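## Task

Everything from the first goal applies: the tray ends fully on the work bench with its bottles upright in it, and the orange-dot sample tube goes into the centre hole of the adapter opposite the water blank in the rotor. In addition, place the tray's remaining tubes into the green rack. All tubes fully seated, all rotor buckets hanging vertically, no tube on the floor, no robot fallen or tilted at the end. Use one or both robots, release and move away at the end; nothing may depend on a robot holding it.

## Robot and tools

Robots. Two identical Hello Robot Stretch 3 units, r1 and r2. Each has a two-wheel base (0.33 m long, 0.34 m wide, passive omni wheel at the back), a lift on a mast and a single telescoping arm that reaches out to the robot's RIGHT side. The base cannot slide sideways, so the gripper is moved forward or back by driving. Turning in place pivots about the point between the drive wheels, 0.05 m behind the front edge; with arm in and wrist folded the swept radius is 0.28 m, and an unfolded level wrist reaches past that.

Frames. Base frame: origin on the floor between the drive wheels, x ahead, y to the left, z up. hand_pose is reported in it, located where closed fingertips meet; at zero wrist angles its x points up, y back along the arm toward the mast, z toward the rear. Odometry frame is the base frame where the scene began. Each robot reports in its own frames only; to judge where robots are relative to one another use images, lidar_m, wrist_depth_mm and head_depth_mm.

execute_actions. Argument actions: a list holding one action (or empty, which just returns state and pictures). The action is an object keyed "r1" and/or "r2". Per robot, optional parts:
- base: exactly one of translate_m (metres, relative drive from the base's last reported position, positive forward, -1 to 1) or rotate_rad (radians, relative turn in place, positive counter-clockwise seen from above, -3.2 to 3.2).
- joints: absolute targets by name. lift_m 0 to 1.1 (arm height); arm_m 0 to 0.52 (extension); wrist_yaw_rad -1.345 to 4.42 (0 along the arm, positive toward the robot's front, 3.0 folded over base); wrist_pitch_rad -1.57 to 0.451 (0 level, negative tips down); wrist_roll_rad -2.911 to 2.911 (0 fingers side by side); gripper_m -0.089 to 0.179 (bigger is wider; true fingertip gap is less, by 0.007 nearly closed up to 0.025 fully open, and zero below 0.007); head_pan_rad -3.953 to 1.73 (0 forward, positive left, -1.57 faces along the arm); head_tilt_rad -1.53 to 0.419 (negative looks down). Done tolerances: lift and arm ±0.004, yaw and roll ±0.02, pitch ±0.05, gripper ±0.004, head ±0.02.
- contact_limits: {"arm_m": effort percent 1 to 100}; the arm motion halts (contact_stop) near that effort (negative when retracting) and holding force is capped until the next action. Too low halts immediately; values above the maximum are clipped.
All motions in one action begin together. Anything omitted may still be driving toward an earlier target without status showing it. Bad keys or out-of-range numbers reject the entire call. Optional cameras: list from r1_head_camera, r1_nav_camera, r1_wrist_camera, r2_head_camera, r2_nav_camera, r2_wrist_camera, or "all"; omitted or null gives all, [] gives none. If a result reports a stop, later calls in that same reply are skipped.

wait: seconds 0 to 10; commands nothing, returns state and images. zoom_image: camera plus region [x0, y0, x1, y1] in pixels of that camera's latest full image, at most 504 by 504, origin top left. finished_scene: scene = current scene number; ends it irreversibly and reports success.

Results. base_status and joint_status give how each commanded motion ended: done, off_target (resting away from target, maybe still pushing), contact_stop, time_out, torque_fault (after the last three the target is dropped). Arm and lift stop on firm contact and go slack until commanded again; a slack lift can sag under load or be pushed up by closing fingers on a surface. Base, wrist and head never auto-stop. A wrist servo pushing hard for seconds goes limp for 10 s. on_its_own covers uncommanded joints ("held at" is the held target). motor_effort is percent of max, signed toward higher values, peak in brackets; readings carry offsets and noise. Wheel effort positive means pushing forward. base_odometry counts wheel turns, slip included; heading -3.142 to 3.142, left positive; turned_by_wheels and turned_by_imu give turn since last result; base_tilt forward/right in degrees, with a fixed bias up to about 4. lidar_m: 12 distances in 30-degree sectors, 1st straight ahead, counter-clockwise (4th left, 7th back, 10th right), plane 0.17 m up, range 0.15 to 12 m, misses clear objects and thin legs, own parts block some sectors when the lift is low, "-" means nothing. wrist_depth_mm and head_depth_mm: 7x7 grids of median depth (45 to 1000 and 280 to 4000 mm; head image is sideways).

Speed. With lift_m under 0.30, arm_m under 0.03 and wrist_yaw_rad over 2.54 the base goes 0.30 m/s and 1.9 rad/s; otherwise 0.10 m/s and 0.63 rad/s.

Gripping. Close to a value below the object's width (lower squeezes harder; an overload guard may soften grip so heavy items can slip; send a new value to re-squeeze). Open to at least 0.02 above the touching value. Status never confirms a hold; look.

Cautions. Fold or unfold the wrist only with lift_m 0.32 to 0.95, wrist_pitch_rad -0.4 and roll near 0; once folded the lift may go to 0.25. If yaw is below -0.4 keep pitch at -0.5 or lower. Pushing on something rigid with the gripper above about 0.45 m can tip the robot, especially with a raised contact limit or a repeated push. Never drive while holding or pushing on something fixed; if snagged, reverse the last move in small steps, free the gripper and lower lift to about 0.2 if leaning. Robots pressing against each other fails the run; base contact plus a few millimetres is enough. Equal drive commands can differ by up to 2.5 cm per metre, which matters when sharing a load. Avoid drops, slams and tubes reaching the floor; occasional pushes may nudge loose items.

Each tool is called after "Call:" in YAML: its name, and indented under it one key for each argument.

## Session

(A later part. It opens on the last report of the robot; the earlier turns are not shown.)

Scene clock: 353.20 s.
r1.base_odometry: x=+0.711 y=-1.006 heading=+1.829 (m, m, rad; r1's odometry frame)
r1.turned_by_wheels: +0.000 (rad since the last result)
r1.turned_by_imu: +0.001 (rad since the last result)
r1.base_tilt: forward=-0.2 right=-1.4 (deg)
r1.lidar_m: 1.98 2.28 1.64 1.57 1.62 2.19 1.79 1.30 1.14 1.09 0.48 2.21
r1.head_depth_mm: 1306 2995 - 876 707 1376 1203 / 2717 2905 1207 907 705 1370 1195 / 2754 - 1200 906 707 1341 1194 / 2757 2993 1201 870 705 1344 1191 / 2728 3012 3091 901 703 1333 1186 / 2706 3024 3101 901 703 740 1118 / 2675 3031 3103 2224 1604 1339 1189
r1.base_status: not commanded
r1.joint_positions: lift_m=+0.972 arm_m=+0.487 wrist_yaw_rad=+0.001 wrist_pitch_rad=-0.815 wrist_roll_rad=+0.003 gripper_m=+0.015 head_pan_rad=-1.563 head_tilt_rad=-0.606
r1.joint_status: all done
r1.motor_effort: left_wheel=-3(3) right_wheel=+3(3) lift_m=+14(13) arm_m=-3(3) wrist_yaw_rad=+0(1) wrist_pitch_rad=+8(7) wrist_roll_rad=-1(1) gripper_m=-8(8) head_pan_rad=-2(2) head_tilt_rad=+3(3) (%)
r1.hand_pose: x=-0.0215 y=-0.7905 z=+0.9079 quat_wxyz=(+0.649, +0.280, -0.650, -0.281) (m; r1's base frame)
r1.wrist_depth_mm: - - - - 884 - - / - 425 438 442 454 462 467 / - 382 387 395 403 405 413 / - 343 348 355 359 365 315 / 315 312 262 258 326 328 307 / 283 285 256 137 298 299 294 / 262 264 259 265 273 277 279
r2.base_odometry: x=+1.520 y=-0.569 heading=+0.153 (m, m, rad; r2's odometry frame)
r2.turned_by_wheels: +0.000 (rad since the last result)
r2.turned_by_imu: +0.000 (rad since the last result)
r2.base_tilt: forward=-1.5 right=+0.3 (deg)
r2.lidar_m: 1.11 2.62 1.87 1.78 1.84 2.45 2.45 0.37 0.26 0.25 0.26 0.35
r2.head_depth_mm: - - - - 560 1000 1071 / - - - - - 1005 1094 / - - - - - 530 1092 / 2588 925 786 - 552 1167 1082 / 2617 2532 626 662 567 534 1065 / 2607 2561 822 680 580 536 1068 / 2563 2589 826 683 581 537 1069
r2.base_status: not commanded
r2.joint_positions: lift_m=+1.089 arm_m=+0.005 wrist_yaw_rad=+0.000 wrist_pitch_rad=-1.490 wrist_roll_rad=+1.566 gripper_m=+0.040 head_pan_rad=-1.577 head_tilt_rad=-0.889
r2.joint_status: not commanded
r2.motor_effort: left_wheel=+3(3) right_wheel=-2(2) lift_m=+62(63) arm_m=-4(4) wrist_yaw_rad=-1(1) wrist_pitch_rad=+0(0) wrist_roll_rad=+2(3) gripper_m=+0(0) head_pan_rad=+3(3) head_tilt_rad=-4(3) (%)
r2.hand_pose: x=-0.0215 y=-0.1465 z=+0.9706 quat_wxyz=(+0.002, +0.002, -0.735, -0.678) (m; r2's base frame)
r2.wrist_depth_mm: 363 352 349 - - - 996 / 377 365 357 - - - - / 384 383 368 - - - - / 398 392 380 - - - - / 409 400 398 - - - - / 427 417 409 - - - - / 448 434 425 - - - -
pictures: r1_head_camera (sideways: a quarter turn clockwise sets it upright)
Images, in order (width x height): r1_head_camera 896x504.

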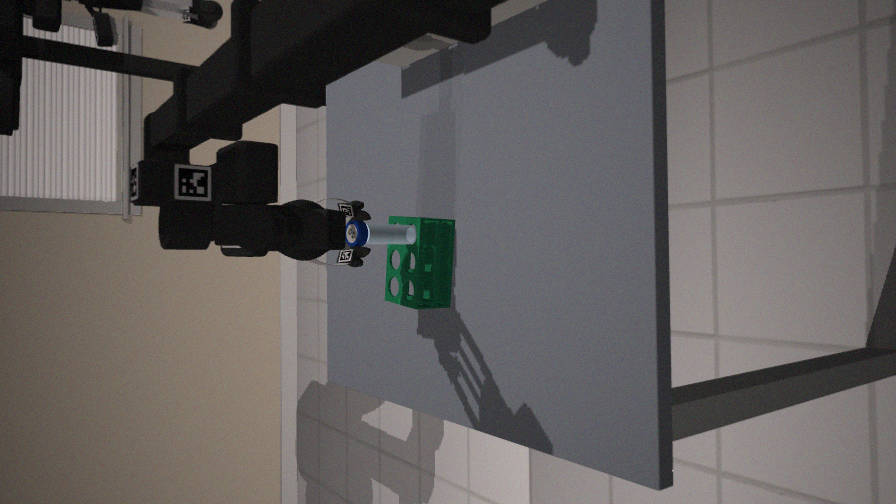

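Entering the front hole. Continue down.

Call:
execute_actions:
  actions:
    - {"r1":{"joints":{"lift_m":0.94}}}
  cameras: ["r1_head_camera"]

Call:
zoom_image:
  camera: "r1_head_camera"
  region: [280,170,500,330]

Scene clock: 357.30 s.
r1.base_odometry: x=+0.711 y=-1.006 heading=+1.829 (m, m, rad; r1's odometry frame)
r1.turned_by_wheels: +0.000 (rad since the last result)
r1.turned_by_imu: +0.001 (rad since the last result)
r1.base_tilt: forward=-0.2 right=-1.3 (deg)
r1.lidar_m: 1.98 2.28 1.65 1.57 1.62 2.19 1.79 1.30 1.15 1.10 0.48 2.22
r1.head_depth_mm: 1307 3017 3324 - 685 1380 1199 / 2735 2919 1199 907 705 1375 1195 / 2737 2947 1137 904 707 1347 1192 / 2703 2981 3110 872 703 1344 1195 / 2690 3048 3065 902 702 1326 1194 / 2700 3055 3114 899 705 741 1113 / 2703 3008 3126 2197 1614 1335 1181
r1.base_status: not commanded
r1.joint_positions: lift_m=+0.940 arm_m=+0.487 wrist_yaw_rad=+0.001 wrist_pitch_rad=-0.810 wrist_roll_rad=+0.003 gripper_m=+0.015 head_pan_rad=-1.563 head_tilt_rad=-0.606
r1.joint_status: all done
r1.motor_effort: left_wheel=-4(3) right_wheel=+3(3) lift_m=+13(14) arm_m=-3(3) wrist_yaw_rad=+0(1) wrist_pitch_rad=+5(7) wrist_roll_rad=-1(1) gripper_m=-8(7) head_pan_rad=-3(2) head_tilt_rad=+2(3) (%)
r1.hand_pose: x=-0.0215 y=-0.7915 z=+0.8768 quat_wxyz=(+0.649, +0.279, -0.650, -0.279) (m; r1's base frame)
r1.wrist_depth_mm: - 446 450 461 473 482 490 / - 388 394 404 409 413 424 / - 342 349 355 360 364 371 / 310 307 314 316 323 325 305 / 277 279 252 225 292 294 294 / 255 251 246 136 267 269 271 / 234 235 232 235 244 248 249
r2.base_odometry: x=+1.520 y=-0.569 heading=+0.153 (m, m, rad; r2's odometry frame)
r2.turned_by_wheels: +0.000 (rad since the last result)
r2.turned_by_imu: +0.000 (rad since the last result)
r2.base_tilt: forward=-1.5 right=+0.2 (deg)
r2.lidar_m: 1.11 2.63 1.87 1.78 1.83 2.45 2.45 0.37 0.26 0.25 0.26 0.35
r2.head_depth_mm: - - - - 559 998 1070 / - - - - - 1004 1089 / - - - - - 530 1095 / 2625 926 788 - 552 1171 1074 / 2585 2547 625 662 566 534 1063 / 2581 2542 824 681 578 535 1065 / 2588 2569 827 685 582 537 1069
r2.base_status: not commanded
r2.joint_positions: lift_m=+1.089 arm_m=+0.005 wrist_yaw_rad=+0.000 wrist_pitch_rad=-1.490 wrist_roll_rad=+1.566 gripper_m=+0.040 head_pan_rad=-1.577 head_tilt_rad=-0.889
r2.joint_status: not commanded
r2.motor_effort: left_wheel=+3(3) right_wheel=-2(2) lift_m=+63(62) arm_m=-4(4) wrist_yaw_rad=-1(2) wrist_pitch_rad=+0(0) wrist_roll_rad=+2(2) gripper_m=+0(1) head_pan_rad=+4(3) head_tilt_rad=-5(4) (%)
r2.hand_pose: x=-0.0215 y=-0.1465 z=+0.9706 quat_wxyz=(+0.002, +0.002, -0.735, -0.678) (m; r2's base frame)
r2.wrist_depth_mm: 364 356 349 - - - - / 370 366 358 - - - - / 385 376 369 - - - - / 394 389 381 - - - - / 410 403 394 - - - - / 430 422 412 - - - - / 445 435 420 - - - -
pictures: r1_head_camera (sideways: a quarter turn clockwise sets it upright)
Images, in order (width x height): r1_head_camera 896x504.

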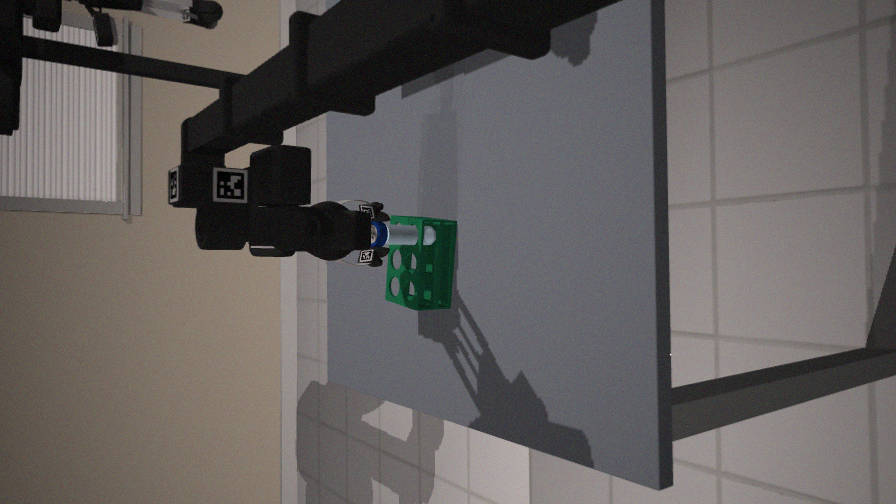

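Region (280, 170, 500, 330) of r1_head_camera's 896x504 image, scaled by 2.291, with more detail than that image has; it fills the top 367 rows of this view, and the rest is white.

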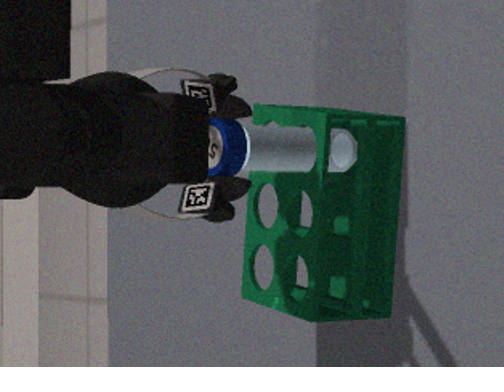

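Call:
execute_actions:
  actions:
    - {"r1":{"joints":{"lift_m":0.922}}}
  cameras: []

Call:
execute_actions:
  actions:
    - {"r1":{"joints":{"gripper_m":0.06}}}
  cameras: []

Call:
execute_actions:
  actions:
    - {"r1":{"joints":{"lift_m":1.09}}}
  cameras: ["r1_head_camera","r1_wrist_camera"]

Scene clock: 363.80 s.
r1.base_odometry: x=+0.711 y=-1.006 heading=+1.829 (m, m, rad; r1's odometry frame)
r1.turned_by_wheels: +0.000 (rad since the last result)
r1.turned_by_imu: +0.001 (rad since the last result)
r1.base_tilt: forward=-0.3 right=-1.3 (deg)
r1.lidar_m: 1.98 2.29 1.64 1.57 1.62 2.19 1.79 1.30 1.14 1.10 0.48 2.22
r1.head_depth_mm: 1302 3013 3319 - 667 1367 1197 / 2739 2985 - 873 706 1371 1192 / 2700 2940 1140 907 704 1349 1199 / 2725 3043 3054 871 706 1343 1188 / 2702 3041 3126 906 706 1342 1191 / 2689 3045 3098 904 703 742 1118 / 2741 3019 3107 2204 1631 1336 1194
r1.base_status: not commanded
r1.joint_positions: lift_m=+0.922 arm_m=+0.487 wrist_yaw_rad=+0.001 wrist_pitch_rad=-0.784 wrist_roll_rad=+0.003 gripper_m=+0.015 head_pan_rad=-1.563 head_tilt_rad=-0.606
r1.joint_status: all done
r1.motor_effort: left_wheel=-3(3) right_wheel=+3(3) lift_m=+11(12) arm_m=-3(3) wrist_yaw_rad=+0(1) wrist_pitch_rad=-8(9) wrist_roll_rad=-1(1) gripper_m=-6(8) head_pan_rad=-3(2) head_tilt_rad=+2(3) (%)
r1.hand_pose: x=-0.0215 y=-0.7966 z=+0.8631 quat_wxyz=(+0.653, +0.270, -0.654, -0.271) (m; r1's base frame)
r1.wrist_depth_mm: - 442 448 459 463 475 489 / - 379 383 392 397 407 413 / 346 333 339 344 348 353 359 / 295 296 301 305 309 313 302 / 266 264 226 212 279 281 281 / 242 235 195 130 255 256 259 / 223 220 199 179 231 235 238
r2.base_odometry: x=+1.520 y=-0.569 heading=+0.153 (m, m, rad; r2's odometry frame)
r2.turned_by_wheels: +0.000 (rad since the last result)
r2.turned_by_imu: +0.000 (rad since the last result)
r2.base_tilt: forward=-1.5 right=+0.2 (deg)
r2.lidar_m: 1.11 2.63 1.87 1.78 1.83 2.45 2.45 0.37 0.26 0.25 0.26 0.35
r2.head_depth_mm: - - - - 558 1001 1071 / - - - - - 1007 1093 / - - - - - 530 1094 / 2619 922 787 - 552 1179 1078 / 2601 2546 624 663 567 533 1067 / 2596 2557 824 679 580 535 1069 / 2582 2566 828 684 583 536 1068
r2.base_status: not commanded
r2.joint_positions: lift_m=+1.089 arm_m=+0.005 wrist_yaw_rad=+0.000 wrist_pitch_rad=-1.490 wrist_roll_rad=+1.566 gripper_m=+0.040 head_pan_rad=-1.577 head_tilt_rad=-0.889
r2.joint_status: not commanded
r2.motor_effort: left_wheel=+3(4) right_wheel=-2(2) lift_m=+62(62) arm_m=-5(5) wrist_yaw_rad=-1(1) wrist_pitch_rad=+0(0) wrist_roll_rad=+2(2) gripper_m=+0(1) head_pan_rad=+3(3) head_tilt_rad=-3(4) (%)
r2.hand_pose: x=-0.0215 y=-0.1465 z=+0.9706 quat_wxyz=(+0.002, +0.002, -0.735, -0.678) (m; r2's base frame)
r2.wrist_depth_mm: 364 358 348 - - - 998 / 371 365 358 - - - - / 387 382 368 - - - - / 397 393 382 - - - - / 409 402 398 - - - - / 430 422 409 - - - - / 443 435 422 - - - -
pictures: none
No camera images: the call's "cameras" was empty. Leave "cameras" out to get every camera's image.

Scene clock: 364.73 s.
r1.base_odometry: x=+0.711 y=-1.006 heading=+1.829 (m, m, rad; r1's odometry frame)
r1.turned_by_wheels: +0.000 (rad since the last result)
r1.turned_by_imu: +0.000 (rad since the last result)
r1.base_tilt: forward=-0.2 right=-1.4 (deg)
r1.lidar_m: 1.98 2.29 1.65 1.57 1.62 2.19 1.79 1.30 1.14 1.10 0.48 2.21
r1.head_depth_mm: 1302 3028 3289 - 664 1377 1195 / 2743 2940 - 876 705 1379 1193 / 2720 2968 1139 903 707 1344 1198 / 2749 3032 3138 868 703 1327 1193 / 2714 2994 3128 902 703 1337 1191 / 2724 3052 3112 903 704 737 1115 / 2694 3026 3100 2191 1620 1338 1183
r1.base_status: not commanded
r1.joint_positions: lift_m=+0.922 arm_m=+0.487 wrist_yaw_rad=+0.001 wrist_pitch_rad=-0.807 wrist_roll_rad=+0.003 gripper_m=+0.060 head_pan_rad=-1.563 head_tilt_rad=-0.606
r1.joint_status: all done
r1.motor_effort: left_wheel=-3(3) right_wheel=+3(3) lift_m=+13(14) arm_m=-2(3) wrist_yaw_rad=+0(0) wrist_pitch_rad=+3(8) wrist_roll_rad=-1(2) gripper_m=+0(78) head_pan_rad=-2(3) head_tilt_rad=+1(2) (%)
r1.hand_pose: x=-0.0215 y=-0.7922 z=+0.8593 quat_wxyz=(+0.650, +0.277, -0.651, -0.278) (m; r1's base frame)
r1.wrist_depth_mm: - 414 424 435 438 448 460 / - 362 368 372 379 388 396 / 325 322 325 331 339 342 349 / 286 288 292 297 302 305 296 / 260 257 241 202 276 275 277 / 237 226 189 129 241 252 254 / 219 220 215 199 228 231 233
r2.base_odometry: x=+1.520 y=-0.569 heading=+0.153 (m, m, rad; r2's odometry frame)
r2.turned_by_wheels: +0.000 (rad since the last result)
r2.turned_by_imu: +0.000 (rad since the last result)
r2.base_tilt: forward=-1.5 right=+0.2 (deg)
r2.lidar_m: 1.11 2.63 1.86 1.78 1.84 2.45 2.45 0.37 0.26 0.25 0.26 0.35
r2.head_depth_mm: - - - - 558 997 1075 / - - - - - 1004 1089 / - - - - - 529 1094 / 2612 925 788 - 552 1171 1075 / 2608 2529 625 662 567 534 1064 / 2583 2557 822 679 580 535 1070 / 2580 2593 830 682 582 537 1073
r2.base_status: not commanded
r2.joint_positions: lift_m=+1.089 arm_m=+0.005 wrist_yaw_rad=+0.000 wrist_pitch_rad=-1.490 wrist_roll_rad=+1.566 gripper_m=+0.040 head_pan_rad=-1.577 head_tilt_rad=-0.889
r2.joint_status: not commanded
r2.motor_effort: left_wheel=+4(4) right_wheel=-2(2) lift_m=+62(63) arm_m=-4(4) wrist_yaw_rad=+0(0) wrist_pitch_rad=+0(0) wrist_roll_rad=+2(2) gripper_m=+0(0) head_pan_rad=+3(3) head_tilt_rad=-4(4) (%)
r2.hand_pose: x=-0.0215 y=-0.1465 z=+0.9706 quat_wxyz=(+0.002, +0.002, -0.735, -0.678) (m; r2's base frame)
r2.wrist_depth_mm: 361 355 348 - - - 994 / 379 365 356 - - - - / 387 378 369 - - - - / 398 391 382 - - - - / 409 406 397 - - - - / 427 420 413 - - - - / 443 439 421 - - - -
pictures: none
No camera images: the call's "cameras" was empty. Leave "cameras" out to get every camera's image.

Scene clock: 367.10 s.
r1.base_odometry: x=+0.711 y=-1.006 heading=+1.829 (m, m, rad; r1's odometry frame)
r1.turned_by_wheels: +0.000 (rad since the last result)
r1.turned_by_imu: +0.001 (rad since the last result)
r1.base_tilt: forward=-0.1 right=-1.4 (deg)
r1.lidar_m: 1.98 2.28 1.64 1.57 1.62 2.19 1.79 1.30 1.14 1.09 0.48 2.21
r1.head_depth_mm: 1312 2970 3147 865 707 1382 1203 / 2806 3047 1542 906 705 1378 1196 / - 3032 3164 905 703 1334 1191 / 2745 3084 3121 868 704 1342 1192 / 2705 3082 3099 902 705 1343 1192 / 2733 3020 3090 905 701 739 1121 / 2706 2990 3099 2219 1617 1344 1193
r1.base_status: not commanded
r1.joint_positions: lift_m=+1.090 arm_m=+0.487 wrist_yaw_rad=+0.001 wrist_pitch_rad=-0.807 wrist_roll_rad=+0.003 gripper_m=+0.060 head_pan_rad=-1.563 head_tilt_rad=-0.606
r1.joint_status: all done
r1.motor_effort: left_wheel=-3(3) right_wheel=+3(3) lift_m=+22(22) arm_m=-3(3) wrist_yaw_rad=-1(0) wrist_pitch_rad=+4(4) wrist_roll_rad=-1(1) gripper_m=+0(0) head_pan_rad=-3(2) head_tilt_rad=+3(3) (%)
r1.hand_pose: x=-0.0215 y=-0.7920 z=+1.0266 quat_wxyz=(+0.650, +0.278, -0.651, -0.278) (m; r1's base frame)
r1.wrist_depth_mm: - - - - - - - / - - - - - - - / - - 550 553 564 576 587 / - 497 490 496 508 517 521 / - 442 449 451 462 446 449 / - 402 343 399 406 412 423 / - 370 367 367 384 384 357
r2.base_odometry: x=+1.520 y=-0.569 heading=+0.153 (m, m, rad; r2's odometry frame)
r2.turned_by_wheels: +0.000 (rad since the last result)
r2.turned_by_imu: +0.000 (rad since the last result)
r2.base_tilt: forward=-1.5 right=+0.3 (deg)
r2.lidar_m: 1.11 2.63 1.87 1.78 1.83 2.45 2.44 0.37 0.27 0.25 0.26 0.35
r2.head_depth_mm: - - - - 558 999 1070 / - - - - - 1007 1094 / - - - - - 531 1096 / 2592 925 786 - 552 1172 1078 / 2604 2536 625 662 567 534 1066 / 2613 2566 823 681 580 535 1065 / 2563 2575 829 682 582 537 1073
r2.base_status: not commanded
r2.joint_positions: lift_m=+1.089 arm_m=+0.005 wrist_yaw_rad=+0.000 wrist_pitch_rad=-1.490 wrist_roll_rad=+1.566 gripper_m=+0.040 head_pan_rad=-1.577 head_tilt_rad=-0.889
r2.joint_status: not commanded
r2.motor_effort: left_wheel=+3(3) right_wheel=-2(2) lift_m=+62(63) arm_m=-4(4) wrist_yaw_rad=+0(1) wrist_pitch_rad=+0(0) wrist_roll_rad=+2(2) gripper_m=+0(0) head_pan_rad=+2(3) head_tilt_rad=-4(4) (%)
r2.hand_pose: x=-0.0215 y=-0.1465 z=+0.9706 quat_wxyz=(+0.002, +0.002, -0.735, -0.678) (m; r2's base frame)
r2.wrist_depth_mm: 360 358 349 - - - 986 / 374 370 357 - - - - / 385 377 372 - - - - / 395 389 385 - - - - / 408 401 393 - - - - / 429 419 409 - - - - / 441 431 423 - - - -
pictures: r1_head_camera (sideways: a quarter turn clockwise sets it upright), r1_wrist_camera
Images, in order (width x height): r1_head_camera 896x504, r1_wrist_camera 644x364.

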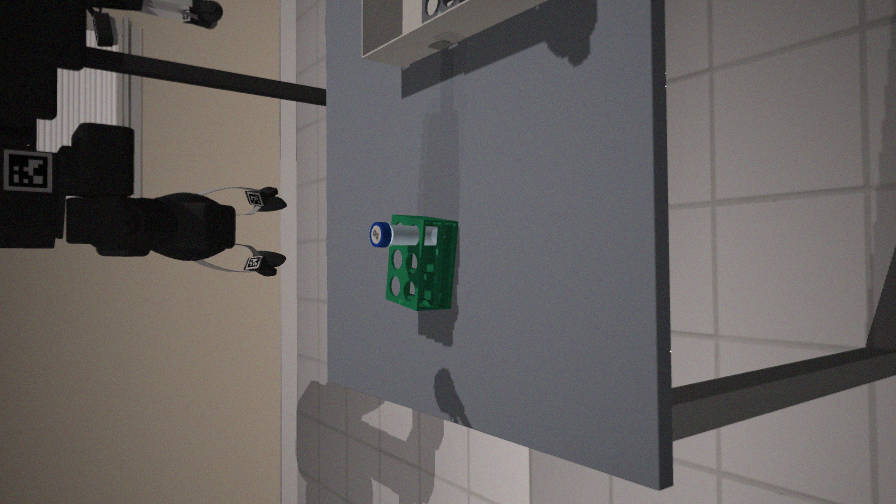

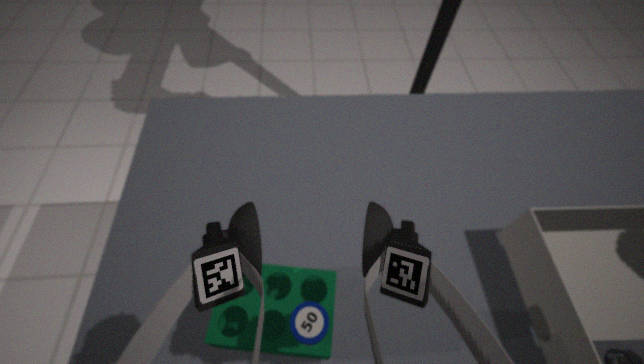

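Call:
execute_actions:
  actions:
    - {"r1":{"joints":{"arm_m":0.0}}}
  cameras: []

Call:
execute_actions:
  actions:
    - {"r1":{"base":{"rotate_rad":0.16},"joints":{"wrist_pitch_rad":-1.49,"wrist_roll_rad":1.57,"gripper_m":0.06}}}
  cameras: []

Call:
execute_actions:
  actions:
    - {"r1":{"base":{"translate_m":-0.395}}}
  cameras: []

Call:
execute_actions:
  actions:
    - {"r1":{"base":{"rotate_rad":-0.16}}}
  cameras: []

Call:
execute_actions:
  actions:
    - {"r1":{"joints":{"arm_m":0.42}}}
  cameras: ["r1_head_camera","r1_wrist_camera"]

Scene clock: 383.70 s.
r1.base_odometry: x=+0.711 y=-1.006 heading=+1.829 (m, m, rad; r1's odometry frame)
r1.turned_by_wheels: +0.000 (rad since the last result)
r1.turned_by_imu: +0.002 (rad since the last result)
r1.base_tilt: forward=-0.4 right=-1.5 (deg)
r1.lidar_m: 1.98 2.29 1.64 1.57 1.62 2.18 1.80 1.30 1.15 1.09 0.48 2.22
r1.head_depth_mm: - - - - - - 1189 / - - - - - - 1189 / - - - - - 1329 1195 / 2722 3052 3311 872 661 1345 1194 / 2690 3055 3160 902 701 1338 1192 / 2723 2988 3121 899 702 741 1118 / 2726 3104 3059 2230 1614 1339 1201
r1.base_status: not commanded
r1.joint_positions: lift_m=+1.090 arm_m=+0.000 wrist_yaw_rad=+0.001 wrist_pitch_rad=-0.808 wrist_roll_rad=+0.002 gripper_m=+0.060 head_pan_rad=-1.563 head_tilt_rad=-0.606
r1.joint_status: all done
r1.motor_effort: left_wheel=-3(3) right_wheel=+3(3) lift_m=+22(22) arm_m=-3(2) wrist_yaw_rad=-1(0) wrist_pitch_rad=+4(4) wrist_roll_rad=-1(1) gripper_m=+0(0) head_pan_rad=-2(2) head_tilt_rad=+2(2) (%)
r1.hand_pose: x=-0.0215 y=-0.3050 z=+1.0265 quat_wxyz=(+0.650, +0.278, -0.650, -0.278) (m; r1's base frame)
r1.wrist_depth_mm: - - 713 708 718 688 663 / - - 619 634 645 553 579 / - - 550 557 563 476 573 / - 509 489 504 512 507 513 / - 458 462 472 481 - - / - - - - - - - / - - - - - - -
r2.base_odometry: x=+1.520 y=-0.569 heading=+0.153 (m, m, rad; r2's odometry frame)
r2.turned_by_wheels: +0.000 (rad since the last result)
r2.turned_by_imu: +0.000 (rad since the last result)
r2.base_tilt: forward=-1.4 right=+0.2 (deg)
r2.lidar_m: 1.11 2.63 1.87 1.78 1.83 2.45 2.45 0.37 0.26 0.25 0.26 0.35
r2.head_depth_mm: - - - - 560 1001 1071 / - - - - - 1002 1088 / - - - - - 531 1092 / 2604 926 787 - 552 1169 1080 / 2601 2550 624 663 565 533 1065 / 2562 2554 825 679 581 535 1067 / 2574 2572 826 685 581 536 1072
r2.base_status: not commanded
r2.joint_positions: lift_m=+1.089 arm_m=+0.005 wrist_yaw_rad=+0.000 wrist_pitch_rad=-1.490 wrist_roll_rad=+1.566 gripper_m=+0.040 head_pan_rad=-1.577 head_tilt_rad=-0.889
r2.joint_status: not commanded
r2.motor_effort: left_wheel=+3(4) right_wheel=-2(2) lift_m=+63(62) arm_m=-4(4) wrist_yaw_rad=+0(1) wrist_pitch_rad=+0(0) wrist_roll_rad=+3(2) gripper_m=+0(0) head_pan_rad=+3(3) head_tilt_rad=-4(4) (%)
r2.hand_pose: x=-0.0215 y=-0.1465 z=+0.9706 quat_wxyz=(+0.002, +0.002, -0.735, -0.678) (m; r2's base frame)
r2.wrist_depth_mm: 364 353 347 - - - 982 / 373 364 362 - - - - / 387 378 370 - - - - / 395 390 381 - - - - / 411 401 394 - - - - / 427 419 413 - - - - / 445 437 418 - - - -
pictures: none
No camera images: the call's "cameras" was empty. Leave "cameras" out to get every camera's image.

Scene clock: 385.33 s.
r1.base_odometry: x=+0.711 y=-1.006 heading=+1.989 (m, m, rad; r1's odometry frame)
r1.turned_by_wheels: +0.160 (rad since the last result)
r1.turned_by_imu: +0.161 (rad since the last result)
r1.base_tilt: forward=-0.2 right=-1.4 (deg)
r1.lidar_m: 4.07 1.98 1.58 1.58 1.70 2.62 1.30 1.38 1.11 0.48 0.49 1.97
r1.head_depth_mm: - - - - - - 1196 / - - - - - - - / - - - - - - - / 2737 3083 3130 909 740 - 1146 / 2743 3163 3180 944 730 - 1133 / 2792 3173 3179 2210 1623 1373 1195 / 2868 3247 3053 2229 1727 1396 1194
r1.base_status: done
r1.joint_positions: lift_m=+1.090 arm_m=+0.000 wrist_yaw_rad=+0.001 wrist_pitch_rad=-1.481 wrist_roll_rad=+1.566 gripper_m=+0.060 head_pan_rad=-1.563 head_tilt_rad=-0.606
r1.joint_status: all done
r1.motor_effort: left_wheel=-3(9) right_wheel=+3(7) lift_m=+22(22) arm_m=-3(3) wrist_yaw_rad=-1(1) wrist_pitch_rad=-5(3) wrist_roll_rad=+1(1) gripper_m=+0(1) head_pan_rad=-2(3) head_tilt_rad=+2(2) (%)
r1.hand_pose: x=-0.0215 y=-0.1439 z=+0.9710 quat_wxyz=(+0.002, +0.002, -0.738, -0.675) (m; r1's base frame)
r1.wrist_depth_mm: 350 - - - - - - / 359 - - - - - - / 374 - - - - - - / 386 - - - - - - / 397 609 - - - - - / 415 - - - - - - / - - - - - - -
r2.base_odometry: x=+1.520 y=-0.569 heading=+0.153 (m, m, rad; r2's odometry frame)
r2.turned_by_wheels: +0.000 (rad since the last result)
r2.turned_by_imu: +0.000 (rad since the last result)
r2.base_tilt: forward=-1.5 right=+0.3 (deg)
r2.lidar_m: 1.11 2.62 1.87 1.78 1.84 2.45 2.46 0.37 0.26 0.25 0.26 0.35
r2.head_depth_mm: - - - - 560 999 1070 / - - - - - 1005 1090 / - - - - - 531 1092 / 2608 925 789 - 553 1170 1080 / 2609 2527 624 663 567 534 1067 / 2593 2557 825 680 580 534 1069 / 2565 2570 827 683 583 536 1071
r2.base_status: not commanded
r2.joint_positions: lift_m=+1.089 arm_m=+0.005 wrist_yaw_rad=+0.000 wrist_pitch_rad=-1.490 wrist_roll_rad=+1.566 gripper_m=+0.040 head_pan_rad=-1.577 head_tilt_rad=-0.889
r2.joint_status: not commanded
r2.motor_effort: left_wheel=+4(4) right_wheel=-2(2) lift_m=+63(63) arm_m=-4(4) wrist_yaw_rad=+0(0) wrist_pitch_rad=+0(0) wrist_roll_rad=+2(2) gripper_m=+0(0) head_pan_rad=+3(2) head_tilt_rad=-4(4) (%)
r2.hand_pose: x=-0.0215 y=-0.1465 z=+0.9706 quat_wxyz=(+0.002, +0.002, -0.735, -0.678) (m; r2's base frame)
r2.wrist_depth_mm: 365 355 349 - - - - / 376 369 359 - - - - / 386 379 368 - - - - / 399 392 382 - - - - / 408 404 394 - - - - / 424 418 407 - - - - / 448 432 418 - - - -
pictures: none
No camera images: the call's "cameras" was empty. Leave "cameras" out to get every camera's image.

Scene clock: 390.23 s.
r1.base_odometry: x=+0.871 y=-1.367 heading=+1.989 (m, m, rad; r1's odometry frame)
r1.turned_by_wheels: +0.000 (rad since the last result)
r1.turned_by_imu: +0.000 (rad since the last result)
r1.base_tilt: forward=-0.2 right=-1.4 (deg)
r1.lidar_m: 3.71 2.05 1.64 1.63 1.77 2.71 1.09 0.92 1.05 1.04 0.69 0.68
r1.head_depth_mm: - - - - - - 1194 / - - - - - - - / - - - - - - - / 2682 3021 3117 908 695 - 1146 / 2782 3065 3152 907 724 - 1153 / 2782 3089 3103 868 704 1310 1189 / 2819 3192 3143 868 703 1306 1188
r1.base_status: done
r1.joint_positions: lift_m=+1.090 arm_m=+0.000 wrist_yaw_rad=+0.001 wrist_pitch_rad=-1.481 wrist_roll_rad=+1.566 gripper_m=+0.060 head_pan_rad=-1.563 head_tilt_rad=-0.606
r1.joint_status: not commanded
r1.motor_effort: left_wheel=-4(9) right_wheel=+3(3) lift_m=+22(22) arm_m=-3(2) wrist_yaw_rad=-1(0) wrist_pitch_rad=-5(5) wrist_roll_rad=+1(2) gripper_m=+0(1) head_pan_rad=-3(3) head_tilt_rad=+3(2) (%)
r1.hand_pose: x=-0.0215 y=-0.1439 z=+0.9710 quat_wxyz=(+0.002, +0.002, -0.738, -0.675) (m; r1's base frame)
r1.wrist_depth_mm: 341 354 - - - - - / 352 365 - - - - - / 360 376 - - - - - / 368 388 - - - - - / 399 401 - - - - - / 412 416 - - - - - / 428 430 - - - - -
r2.base_odometry: x=+1.520 y=-0.569 heading=+0.153 (m, m, rad; r2's odometry frame)
r2.turned_by_wheels: +0.000 (rad since the last result)
r2.turned_by_imu: +0.000 (rad since the last result)
r2.base_tilt: forward=-1.4 right=+0.3 (deg)
r2.lidar_m: 1.11 2.62 1.87 1.78 1.84 2.45 2.45 0.37 0.27 0.25 0.26 0.35
r2.head_depth_mm: - - - - 559 1000 1073 / - - - - - 1005 1093 / - - - - - 530 1092 / 2513 921 790 - 553 1175 1077 / 2580 2548 624 663 566 534 1065 / 2572 2581 822 681 579 536 1070 / 2576 2590 829 684 582 536 1072
r2.base_status: not commanded
r2.joint_positions: lift_m=+1.089 arm_m=+0.005 wrist_yaw_rad=+0.000 wrist_pitch_rad=-1.490 wrist_roll_rad=+1.566 gripper_m=+0.040 head_pan_rad=-1.577 head_tilt_rad=-0.889
r2.joint_status: not commanded
r2.motor_effort: left_wheel=+3(4) right_wheel=-2(2) lift_m=+62(62) arm_m=-4(4) wrist_yaw_rad=+0(0) wrist_pitch_rad=+0(0) wrist_roll_rad=+3(2) gripper_m=+0(0) head_pan_rad=+3(3) head_tilt_rad=-3(4) (%)
r2.hand_pose: x=-0.0215 y=-0.1465 z=+0.9706 quat_wxyz=(+0.002, +0.002, -0.735, -0.678) (m; r2's base frame)
r2.wrist_depth_mm: 364 358 345 - - - 989 / 370 368 357 - - - - / 383 377 367 - - - - / 399 390 381 - - - - / 410 405 400 - - - - / 430 416 410 - - - - / 449 442 428 - - - -
pictures: none
No camera images: the call's "cameras" was empty. Leave "cameras" out to get every camera's image.

Scene clock: 391.87 s.
r1.base_odometry: x=+0.871 y=-1.367 heading=+1.829 (m, m, rad; r1's odometry frame)
r1.turned_by_wheels: -0.160 (rad since the last result)
r1.turned_by_imu: -0.160 (rad since the last result)
r1.base_tilt: forward=-0.2 right=-1.3 (deg)
r1.lidar_m: 2.35 2.37 1.70 1.63 1.68 2.26 1.57 0.92 1.09 1.04 1.08 0.68
r1.head_depth_mm: - - - - - - 1187 / - - - - - - - / - - - - - - - / 1219 2923 1544 750 604 - 1142 / 2673 2940 3121 906 643 - 1150 / 2685 3032 3140 903 705 625 1190 / 2659 2979 3132 897 703 605 1189
r1.base_status: done
r1.joint_positions: lift_m=+1.090 arm_m=+0.000 wrist_yaw_rad=+0.001 wrist_pitch_rad=-1.482 wrist_roll_rad=+1.566 gripper_m=+0.060 head_pan_rad=-1.563 head_tilt_rad=-0.606
r1.joint_status: not commanded
r1.motor_effort: left_wheel=+5(11) right_wheel=-3(6) lift_m=+22(22) arm_m=-3(3) wrist_yaw_rad=+0(1) wrist_pitch_rad=-4(5) wrist_roll_rad=+1(1) gripper_m=+1(1) head_pan_rad=-2(3) head_tilt_rad=+1(3) (%)
r1.hand_pose: x=-0.0215 y=-0.1438 z=+0.9710 quat_wxyz=(+0.002, +0.002, -0.738, -0.675) (m; r1's base frame)
r1.wrist_depth_mm: 347 - - - - - - / 358 - - - - - - / 362 387 - - - - - / 367 386 - - - - - / 367 400 - - - - - / 413 408 - - - - - / 424 430 - - - - -
r2.base_odometry: x=+1.520 y=-0.569 heading=+0.153 (m, m, rad; r2's odometry frame)
r2.turned_by_wheels: +0.000 (rad since the last result)
r2.turned_by_imu: +0.000 (rad since the last result)
r2.base_tilt: forward=-1.5 right=+0.2 (deg)
r2.lidar_m: 1.11 2.63 1.87 1.78 1.83 2.45 2.45 0.37 0.27 0.25 0.26 0.35
r2.head_depth_mm: - - - - 560 1001 1070 / - - - - - 1006 1091 / - - - - - 530 1097 / 2562 925 788 - 553 1171 1079 / 2600 2536 625 662 566 534 1068 / 2584 2540 825 680 580 535 1066 / 2575 2561 827 683 583 536 1071
r2.base_status: not commanded
r2.joint_positions: lift_m=+1.089 arm_m=+0.005 wrist_yaw_rad=+0.000 wrist_pitch_rad=-1.490 wrist_roll_rad=+1.566 gripper_m=+0.040 head_pan_rad=-1.577 head_tilt_rad=-0.889
r2.joint_status: not commanded
r2.motor_effort: left_wheel=+4(3) right_wheel=-2(2) lift_m=+62(63) arm_m=-5(4) wrist_yaw_rad=-1(0) wrist_pitch_rad=+0(0) wrist_roll_rad=+2(2) gripper_m=+1(0) head_pan_rad=+3(3) head_tilt_rad=-3(3) (%)
r2.hand_pose: x=-0.0215 y=-0.1465 z=+0.9706 quat_wxyz=(+0.002, +0.002, -0.735, -0.678) (m; r2's base frame)
r2.wrist_depth_mm: 360 353 349 - - - - / 374 368 361 - - - - / 387 380 373 - - - - / 397 393 383 - - - - / 410 403 394 - - - - / 425 421 408 - - - - / 449 438 425 - - - -
pictures: none
No camera images: the call's "cameras" was empty. Leave "cameras" out to get every camera's image.

Scene clock: 396.17 s.
r1.base_odometry: x=+0.871 y=-1.367 heading=+1.829 (m, m, rad; r1's odometry frame)
r1.turned_by_wheels: +0.000 (rad since the last result)
r1.turned_by_imu: +0.001 (rad since the last result)
r1.base_tilt: forward=-0.1 right=-1.5 (deg)
r1.lidar_m: 2.35 2.36 1.70 1.63 1.68 2.26 1.56 0.92 1.09 1.04 1.08 0.68
r1.head_depth_mm: 2802 3052 3105 909 664 629 1194 / 2735 2981 3108 839 644 627 1195 / - 2953 3113 870 643 626 1197 / 2602 2924 1587 738 633 624 1188 / 2690 2994 3116 905 632 626 1199 / 2667 2996 3052 901 702 625 1195 / 2672 2964 3088 895 700 607 1190
r1.base_status: not commanded
r1.joint_positions: lift_m=+1.090 arm_m=+0.420 wrist_yaw_rad=+0.000 wrist_pitch_rad=-1.482 wrist_roll_rad=+1.568 gripper_m=+0.060 head_pan_rad=-1.563 head_tilt_rad=-0.606
r1.joint_status: all done
r1.motor_effort: left_wheel=+5(5) right_wheel=-3(3) lift_m=+22(22) arm_m=+4(4) wrist_yaw_rad=+0(0) wrist_pitch_rad=-4(4) wrist_roll_rad=+1(1) gripper_m=+1(1) head_pan_rad=-2(2) head_tilt_rad=+3(2) (%)
r1.hand_pose: x=-0.0215 y=-0.5630 z=+0.9710 quat_wxyz=(+0.002, +0.001, -0.737, -0.675) (m; r1's base frame)
r1.wrist_depth_mm: 244 339 286 337 333 - - / 310 350 292 348 343 347 - / 331 363 362 360 356 355 - / 348 377 308 368 366 - - / 355 386 310 379 374 - - / 411 379 406 358 235 - - / 425 422 414 415 409 - -
r2.base_odometry: x=+1.520 y=-0.569 heading=+0.153 (m, m, rad; r2's odometry frame)
r2.turned_by_wheels: +0.000 (rad since the last result)
r2.turned_by_imu: +0.000 (rad since the last result)
r2.base_tilt: forward=-1.5 right=+0.2 (deg)
r2.lidar_m: 1.11 2.64 1.87 1.78 1.84 2.45 2.45 0.37 0.26 0.25 0.26 0.35
r2.head_depth_mm: - - - - 558 999 1072 / - - - - - 1005 1088 / - - - - - 531 1092 / 2554 925 791 - 552 1175 1077 / 2599 2567 624 663 567 534 1065 / 2600 2554 824 681 579 536 1066 / 2540 2582 829 683 581 536 1074
r2.base_status: not commanded
r2.joint_positions: lift_m=+1.089 arm_m=+0.005 wrist_yaw_rad=+0.000 wrist_pitch_rad=-1.490 wrist_roll_rad=+1.566 gripper_m=+0.040 head_pan_rad=-1.577 head_tilt_rad=-0.889
r2.joint_status: not commanded
r2.motor_effort: left_wheel=+3(4) right_wheel=-2(2) lift_m=+62(63) arm_m=-4(4) wrist_yaw_rad=-1(1) wrist_pitch_rad=+0(0) wrist_roll_rad=+2(2) gripper_m=+0(0) head_pan_rad=+3(3) head_tilt_rad=-3(3) (%)
r2.hand_pose: x=-0.0215 y=-0.1465 z=+0.9706 quat_wxyz=(+0.002, +0.002, -0.735, -0.678) (m; r2's base frame)
r2.wrist_depth_mm: 363 357 347 - - - - / 373 365 359 - - - - / 386 381 367 - - - - / 397 391 382 - - - - / 411 406 395 - - - - / 426 418 409 - - - - / 441 437 420 - - - -
pictures: r1_head_camera (sideways: a quarter turn clockwise sets it upright), r1_wrist_camera
Images, in order (width x height): r1_head_camera 896x504, r1_wrist_camera 644x364.

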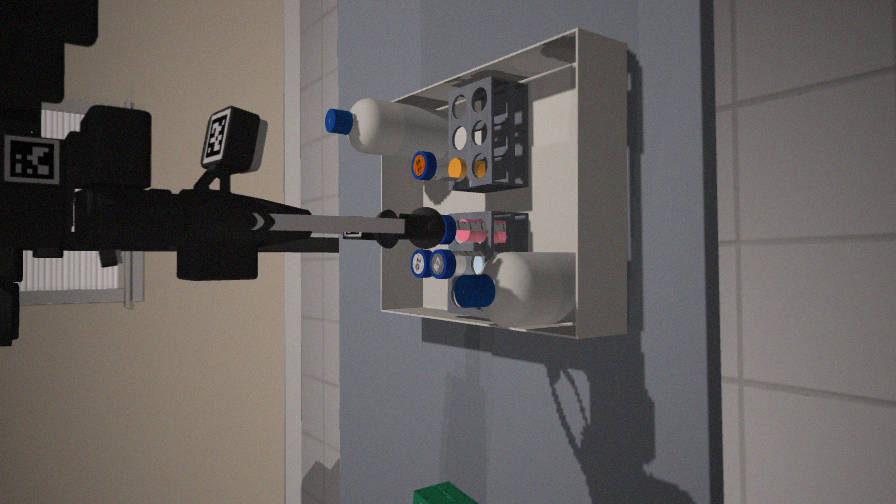

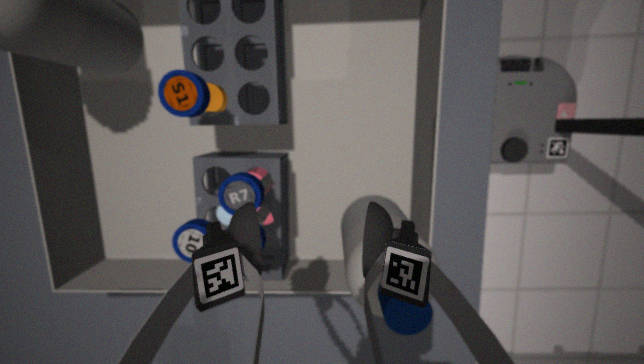

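Call:
execute_actions:
  actions:
    - {"r1":{"base":{"translate_m":-0.014},"joints":{"arm_m":0.483}}}
  cameras: ["r1_wrist_camera"]

Call:
execute_actions:
  actions:
    - {"r1":{"joints":{"lift_m":1.04}}}
  cameras: ["r1_wrist_camera","r1_head_camera"]

Scene clock: 407.73 s.
r1.base_odometry: x=+0.874 y=-1.381 heading=+1.829 (m, m, rad; r1's odometry frame)
r1.turned_by_wheels: +0.000 (rad since the last result)
r1.turned_by_imu: +0.001 (rad since the last result)
r1.base_tilt: forward=-0.3 right=-1.5 (deg)
r1.lidar_m: 2.36 2.36 1.70 1.62 1.68 2.26 1.56 0.91 1.09 1.04 1.08 0.69
r1.head_depth_mm: 2762 3046 3155 909 667 628 1201 / 2706 3049 3132 846 645 627 1196 / - 2988 3132 854 644 624 1191 / 1219 2895 2925 740 633 627 1192 / 2655 2991 3106 845 615 624 1191 / 2650 3006 3116 900 702 626 1189 / 2663 2956 3149 907 704 607 1192
r1.base_status: done
r1.joint_positions: lift_m=+1.090 arm_m=+0.483 wrist_yaw_rad=+0.000 wrist_pitch_rad=-1.482 wrist_roll_rad=+1.568 gripper_m=+0.060 head_pan_rad=-1.563 head_tilt_rad=-0.606
r1.joint_status: all done
r1.motor_effort: left_wheel=+5(7) right_wheel=-3(7) lift_m=+22(22) arm_m=+3(4) wrist_yaw_rad=+0(0) wrist_pitch_rad=-4(4) wrist_roll_rad=+1(1) gripper_m=+1(1) head_pan_rad=-3(3) head_tilt_rad=+3(3) (%)
r1.hand_pose: x=-0.0215 y=-0.6259 z=+0.9710 quat_wxyz=(+0.002, +0.001, -0.737, -0.675) (m; r1's base frame)
r1.wrist_depth_mm: 208 229 336 312 335 333 - / 357 298 346 322 347 340 - / 370 360 361 355 357 352 - / 381 358 374 366 368 363 - / 396 383 384 322 307 374 - / 410 383 382 333 316 237 - / 424 422 420 414 409 413 -
r2.base_odometry: x=+1.520 y=-0.569 heading=+0.153 (m, m, rad; r2's odometry frame)
r2.turned_by_wheels: +0.000 (rad since the last result)
r2.turned_by_imu: +0.000 (rad since the last result)
r2.base_tilt: forward=-1.5 right=+0.3 (deg)
r2.lidar_m: 1.11 2.63 1.87 1.78 1.84 2.45 2.45 0.37 0.26 0.25 0.26 0.35
r2.head_depth_mm: - - - - 559 1000 1069 / - - - - - 1004 1088 / - - - - - 531 1094 / 2513 924 789 - 553 1176 1078 / 2596 2535 625 663 567 534 1064 / 2585 2569 824 680 581 534 1063 / 2573 2570 826 684 582 536 1074
r2.base_status: not commanded
r2.joint_positions: lift_m=+1.089 arm_m=+0.005 wrist_yaw_rad=+0.000 wrist_pitch_rad=-1.490 wrist_roll_rad=+1.566 gripper_m=+0.040 head_pan_rad=-1.577 head_tilt_rad=-0.889
r2.joint_status: not commanded
r2.motor_effort: left_wheel=+3(4) right_wheel=-2(2) lift_m=+62(63) arm_m=-4(4) wrist_yaw_rad=+0(0) wrist_pitch_rad=+0(0) wrist_roll_rad=+2(2) gripper_m=+0(0) head_pan_rad=+2(2) head_tilt_rad=-3(4) (%)
r2.hand_pose: x=-0.0215 y=-0.1465 z=+0.9706 quat_wxyz=(+0.002, +0.002, -0.735, -0.678) (m; r2's base frame)
r2.wrist_depth_mm: 365 354 348 - - - - / 374 366 361 - - - - / 387 378 370 - - - - / 401 388 381 - - - - / 408 404 395 - - - - / 429 418 410 - - - - / 446 430 421 - - - -
pictures: r1_wrist_camera
Images, in order (width x height): r1_wrist_camera 644x364.

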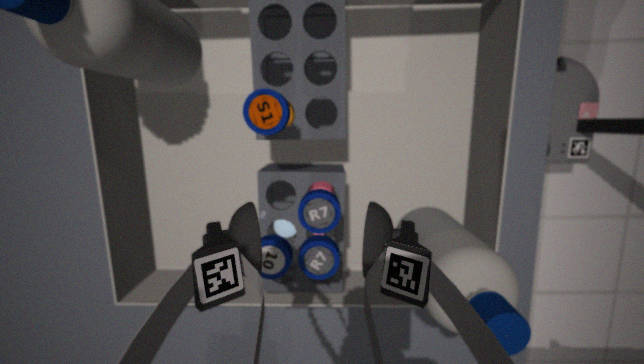

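Scene clock: 409.03 s.
r1.base_odometry: x=+0.874 y=-1.381 heading=+1.829 (m, m, rad; r1's odometry frame)
r1.turned_by_wheels: +0.000 (rad since the last result)
r1.turned_by_imu: +0.000 (rad since the last result)
r1.base_tilt: forward=-0.2 right=-1.4 (deg)
r1.lidar_m: 2.36 2.36 1.70 1.62 1.68 2.26 1.57 0.91 1.09 1.04 1.08 0.69
r1.head_depth_mm: 2633 3125 3134 906 670 626 1196 / 2634 3115 3115 848 644 628 1195 / 1072 3046 2967 852 644 625 1182 / 1006 2887 1569 739 634 623 1194 / 2662 2995 3101 844 617 623 1197 / 2661 3013 3075 904 703 624 1190 / 2666 3003 3099 903 702 606 1189
r1.base_status: not commanded
r1.joint_positions: lift_m=+1.040 arm_m=+0.483 wrist_yaw_rad=+0.000 wrist_pitch_rad=-1.482 wrist_roll_rad=+1.568 gripper_m=+0.060 head_pan_rad=-1.563 head_tilt_rad=-0.606
r1.joint_status: all done
r1.motor_effort: left_wheel=+5(5) right_wheel=-2(3) lift_m=+14(21) arm_m=+3(4) wrist_yaw_rad=+0(0) wrist_pitch_rad=-4(4) wrist_roll_rad=+1(0) gripper_m=+0(0) head_pan_rad=-2(2) head_tilt_rad=+2(2) (%)
r1.hand_pose: x=-0.0215 y=-0.6259 z=+0.9216 quat_wxyz=(+0.002, +0.001, -0.737, -0.675) (m; r1's base frame)
r1.wrist_depth_mm: 177 229 289 236 288 283 290 / 256 301 298 246 297 283 298 / 277 312 308 287 308 282 308 / 283 325 320 312 316 306 - / 338 333 330 263 309 283 - / 351 337 212 214 313 199 - / 367 299 299 282 289 184 -
r2.base_odometry: x=+1.520 y=-0.569 heading=+0.153 (m, m, rad; r2's odometry frame)
r2.turned_by_wheels: +0.000 (rad since the last result)
r2.turned_by_imu: +0.000 (rad since the last result)
r2.base_tilt: forward=-1.5 right=+0.3 (deg)
r2.lidar_m: 1.11 2.63 1.87 1.78 1.83 2.45 2.45 0.37 0.26 0.25 0.26 0.35
r2.head_depth_mm: - - - - 559 1003 1073 / - - - - - 1003 1089 / - - - - - 530 1096 / 1294 924 789 - 553 1173 1078 / 2592 2536 626 662 566 534 1063 / 2561 2553 822 681 580 534 1065 / 2572 2600 829 683 581 536 1071
r2.base_status: not commanded
r2.joint_positions: lift_m=+1.089 arm_m=+0.005 wrist_yaw_rad=+0.000 wrist_pitch_rad=-1.490 wrist_roll_rad=+1.566 gripper_m=+0.040 head_pan_rad=-1.577 head_tilt_rad=-0.889
r2.joint_status: not commanded
r2.motor_effort: left_wheel=+3(3) right_wheel=-2(2) lift_m=+63(63) arm_m=-4(4) wrist_yaw_rad=-1(1) wrist_pitch_rad=+0(0) wrist_roll_rad=+2(3) gripper_m=+0(0) head_pan_rad=+3(3) head_tilt_rad=-4(3) (%)
r2.hand_pose: x=-0.0215 y=-0.1465 z=+0.9706 quat_wxyz=(+0.002, +0.002, -0.735, -0.678) (m; r2's base frame)
r2.wrist_depth_mm: 361 355 348 - - - - / 372 368 360 - - - - / 384 374 371 - - - - / 396 392 381 - - - - / 412 405 397 - - - - / 428 415 411 - - - - / 452 433 419 - - - -
pictures: r1_head_camera (sideways: a quarter turn clockwise sets it upright), r1_wrist_camera
Images, in order (width x height): r1_head_camera 896x504, r1_wrist_camera 644x364.

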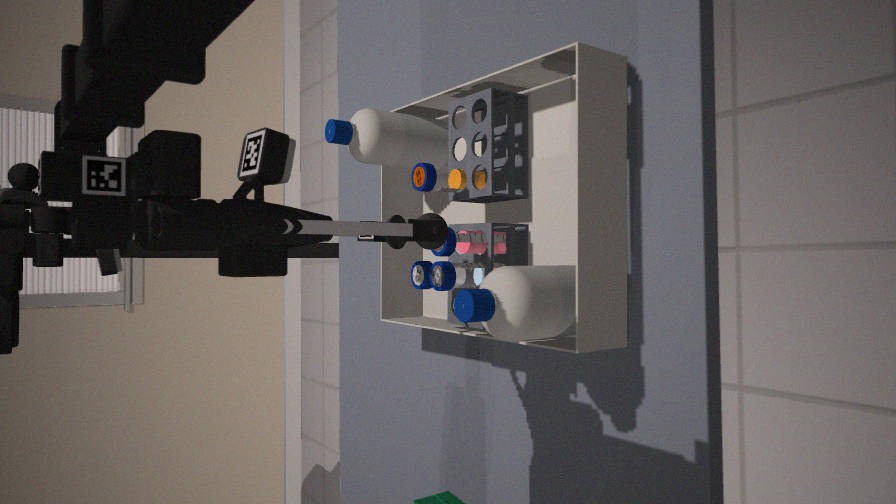

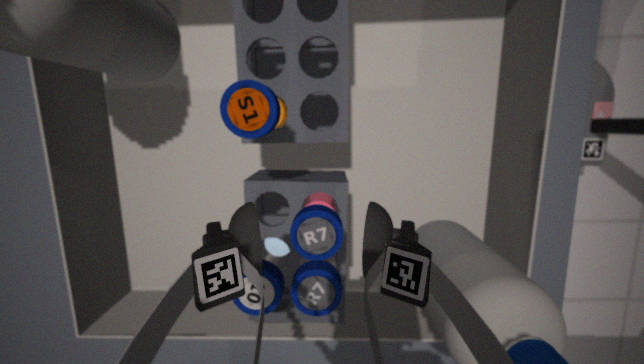

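Call:
execute_actions:
  actions:
    - {"r1":{"base":{"translate_m":0.014},"joints":{"lift_m":1.015}}}
  cameras: ["r1_wrist_camera"]

Scene clock: 421.40 s.
r1.base_odometry: x=+0.871 y=-1.367 heading=+1.829 (m, m, rad; r1's odometry frame)
r1.turned_by_wheels: +0.000 (rad since the last result)
r1.turned_by_imu: +0.001 (rad since the last result)
r1.base_tilt: forward=-0.3 right=-1.3 (deg)
r1.lidar_m: 2.36 2.36 1.70 1.63 1.68 2.27 1.56 0.92 1.09 1.04 1.07 0.68
r1.head_depth_mm: 2656 - 1201 905 663 628 1197 / 2644 3085 3090 836 644 627 1181 / 1124 - 2955 865 645 626 1191 / 1213 3030 1538 738 632 626 1194 / 2648 2972 3111 901 633 627 1188 / 2670 2989 3107 900 704 625 1194 / 2665 2964 3102 898 702 608 1184
r1.base_status: done
r1.joint_positions: lift_m=+1.015 arm_m=+0.483 wrist_yaw_rad=+0.000 wrist_pitch_rad=-1.482 wrist_roll_rad=+1.568 gripper_m=+0.060 head_pan_rad=-1.563 head_tilt_rad=-0.606
r1.joint_status: all done
r1.motor_effort: left_wheel=+5(11) right_wheel=-3(5) lift_m=+14(13) arm_m=+4(4) wrist_yaw_rad=+0(0) wrist_pitch_rad=-4(4) wrist_roll_rad=+1(0) gripper_m=+1(0) head_pan_rad=-2(2) head_tilt_rad=+3(4) (%)
r1.hand_pose: x=-0.0215 y=-0.6259 z=+0.8966 quat_wxyz=(+0.002, +0.001, -0.737, -0.675) (m; r1's base frame)
r1.wrist_depth_mm: 193 244 266 214 265 262 261 / 256 279 160 219 273 269 272 / 256 290 287 283 282 277 279 / 256 299 293 232 291 282 293 / 262 307 301 176 276 246 - / 267 316 183 183 290 175 - / 335 278 269 260 274 160 161
r2.base_odometry: x=+1.520 y=-0.569 heading=+0.153 (m, m, rad; r2's odometry frame)
r2.turned_by_wheels: +0.000 (rad since the last result)
r2.turned_by_imu: +0.000 (rad since the last result)
r2.base_tilt: forward=-1.5 right=+0.2 (deg)
r2.lidar_m: 1.11 2.63 1.87 1.78 1.84 2.45 2.45 0.37 0.27 0.25 0.26 0.35
r2.head_depth_mm: - - - - 559 1000 1070 / - - - - - 1006 1090 / - - - - - 531 1092 / 2466 923 787 - 552 1175 1081 / 2585 2554 625 663 566 534 1066 / 2583 2552 822 680 579 534 1066 / 2557 2548 827 683 582 536 1072
r2.base_status: not commanded
r2.joint_positions: lift_m=+1.089 arm_m=+0.005 wrist_yaw_rad=+0.000 wrist_pitch_rad=-1.490 wrist_roll_rad=+1.566 gripper_m=+0.040 head_pan_rad=-1.577 head_tilt_rad=-0.889
r2.joint_status: not commanded
r2.motor_effort: left_wheel=+3(4) right_wheel=-2(2) lift_m=+63(62) arm_m=-4(4) wrist_yaw_rad=-1(1) wrist_pitch_rad=+0(0) wrist_roll_rad=+2(2) gripper_m=+0(1) head_pan_rad=+3(3) head_tilt_rad=-4(4) (%)
r2.hand_pose: x=-0.0215 y=-0.1465 z=+0.9706 quat_wxyz=(+0.002, +0.002, -0.735, -0.678) (m; r2's base frame)
r2.wrist_depth_mm: 365 358 347 - - - 995 / 378 366 356 - - - - / 388 380 367 - - - - / 396 389 381 - - - - / 409 405 396 - - - - / 429 418 410 - - - - / 449 432 422 - - - -
pictures: r1_wrist_camera
Images, in order (width x height): r1_wrist_camera 644x364.

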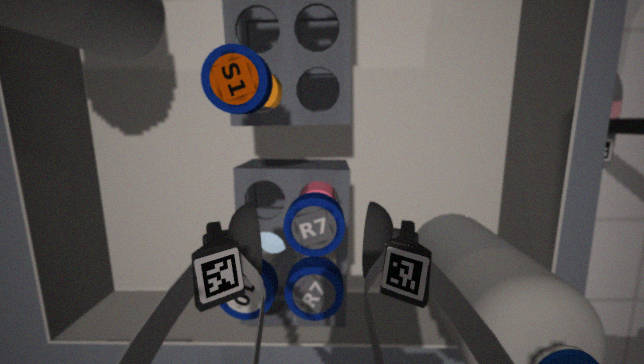

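Call:
execute_actions:
  actions:
    - {"r1":{"joints":{"lift_m":0.985}}}
  cameras: ["r1_wrist_camera"]

Scene clock: 426.00 s.
r1.base_odometry: x=+0.871 y=-1.367 heading=+1.829 (m, m, rad; r1's odometry frame)
r1.turned_by_wheels: +0.000 (rad since the last result)
r1.turned_by_imu: +0.001 (rad since the last result)
r1.base_tilt: forward=-0.2 right=-1.4 (deg)
r1.lidar_m: 2.35 2.36 1.70 1.63 1.68 2.27 1.56 0.92 1.09 1.04 1.07 0.68
r1.head_depth_mm: 2714 2928 - 909 665 625 1196 / 2702 3116 1204 834 645 628 1189 / 1828 - 1133 866 642 626 1197 / 1218 2990 1464 748 633 624 1193 / 2661 2983 3105 906 632 626 1192 / 2680 2956 3077 901 701 623 1193 / 2689 2986 3165 896 701 606 1191
r1.base_status: not commanded
r1.joint_positions: lift_m=+0.985 arm_m=+0.483 wrist_yaw_rad=+0.000 wrist_pitch_rad=-1.482 wrist_roll_rad=+1.568 gripper_m=+0.060 head_pan_rad=-1.563 head_tilt_rad=-0.606
r1.joint_status: all done
r1.motor_effort: left_wheel=+5(5) right_wheel=-2(2) lift_m=+14(16) arm_m=+4(3) wrist_yaw_rad=+0(0) wrist_pitch_rad=-4(3) wrist_roll_rad=+1(1) gripper_m=+0(1) head_pan_rad=-3(2) head_tilt_rad=+3(3) (%)
r1.hand_pose: x=-0.0215 y=-0.6259 z=+0.8666 quat_wxyz=(+0.002, +0.001, -0.737, -0.675) (m; r1's base frame)
r1.wrist_depth_mm: 194 236 210 211 238 234 196 / 250 250 131 217 243 242 195 / 255 258 257 252 251 249 207 / 257 267 261 204 260 257 218 / 256 277 271 144 265 246 218 / 255 285 216 155 281 175 272 / 239 250 155 153 246 143 133
r2.base_odometry: x=+1.520 y=-0.569 heading=+0.153 (m, m, rad; r2's odometry frame)
r2.turned_by_wheels: +0.000 (rad since the last result)
r2.turned_by_imu: +0.000 (rad since the last result)
r2.base_tilt: forward=-1.5 right=+0.3 (deg)
r2.lidar_m: 1.11 2.62 1.87 1.79 1.84 2.45 2.45 0.37 0.26 0.25 0.26 0.35
r2.head_depth_mm: - - - - 560 999 1069 / - - - - - 1002 1091 / - - - - - 530 1091 / 2478 925 790 - 553 1170 1076 / 2598 2541 624 664 567 533 1062 / 2580 2579 825 680 580 535 1065 / 2574 2586 828 683 581 537 1070
r2.base_status: not commanded
r2.joint_positions: lift_m=+1.089 arm_m=+0.005 wrist_yaw_rad=+0.000 wrist_pitch_rad=-1.490 wrist_roll_rad=+1.566 gripper_m=+0.040 head_pan_rad=-1.577 head_tilt_rad=-0.889
r2.joint_status: not commanded
r2.motor_effort: left_wheel=+4(4) right_wheel=-2(2) lift_m=+63(62) arm_m=-4(4) wrist_yaw_rad=+0(2) wrist_pitch_rad=+0(0) wrist_roll_rad=+2(2) gripper_m=+0(0) head_pan_rad=+3(3) head_tilt_rad=-4(4) (%)
r2.hand_pose: x=-0.0215 y=-0.1465 z=+0.9706 quat_wxyz=(+0.002, +0.002, -0.735, -0.678) (m; r2's base frame)
r2.wrist_depth_mm: 366 355 351 - - - - / 378 365 356 - - - - / 389 377 371 - - - - / 398 389 383 - - - - / 405 402 396 - - - - / 427 418 408 - - - - / 442 434 420 - - - -
pictures: r1_wrist_camera
Images, in order (width x height): r1_wrist_camera 644x364.

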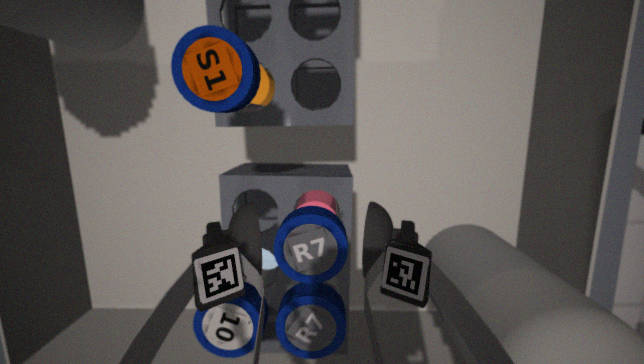

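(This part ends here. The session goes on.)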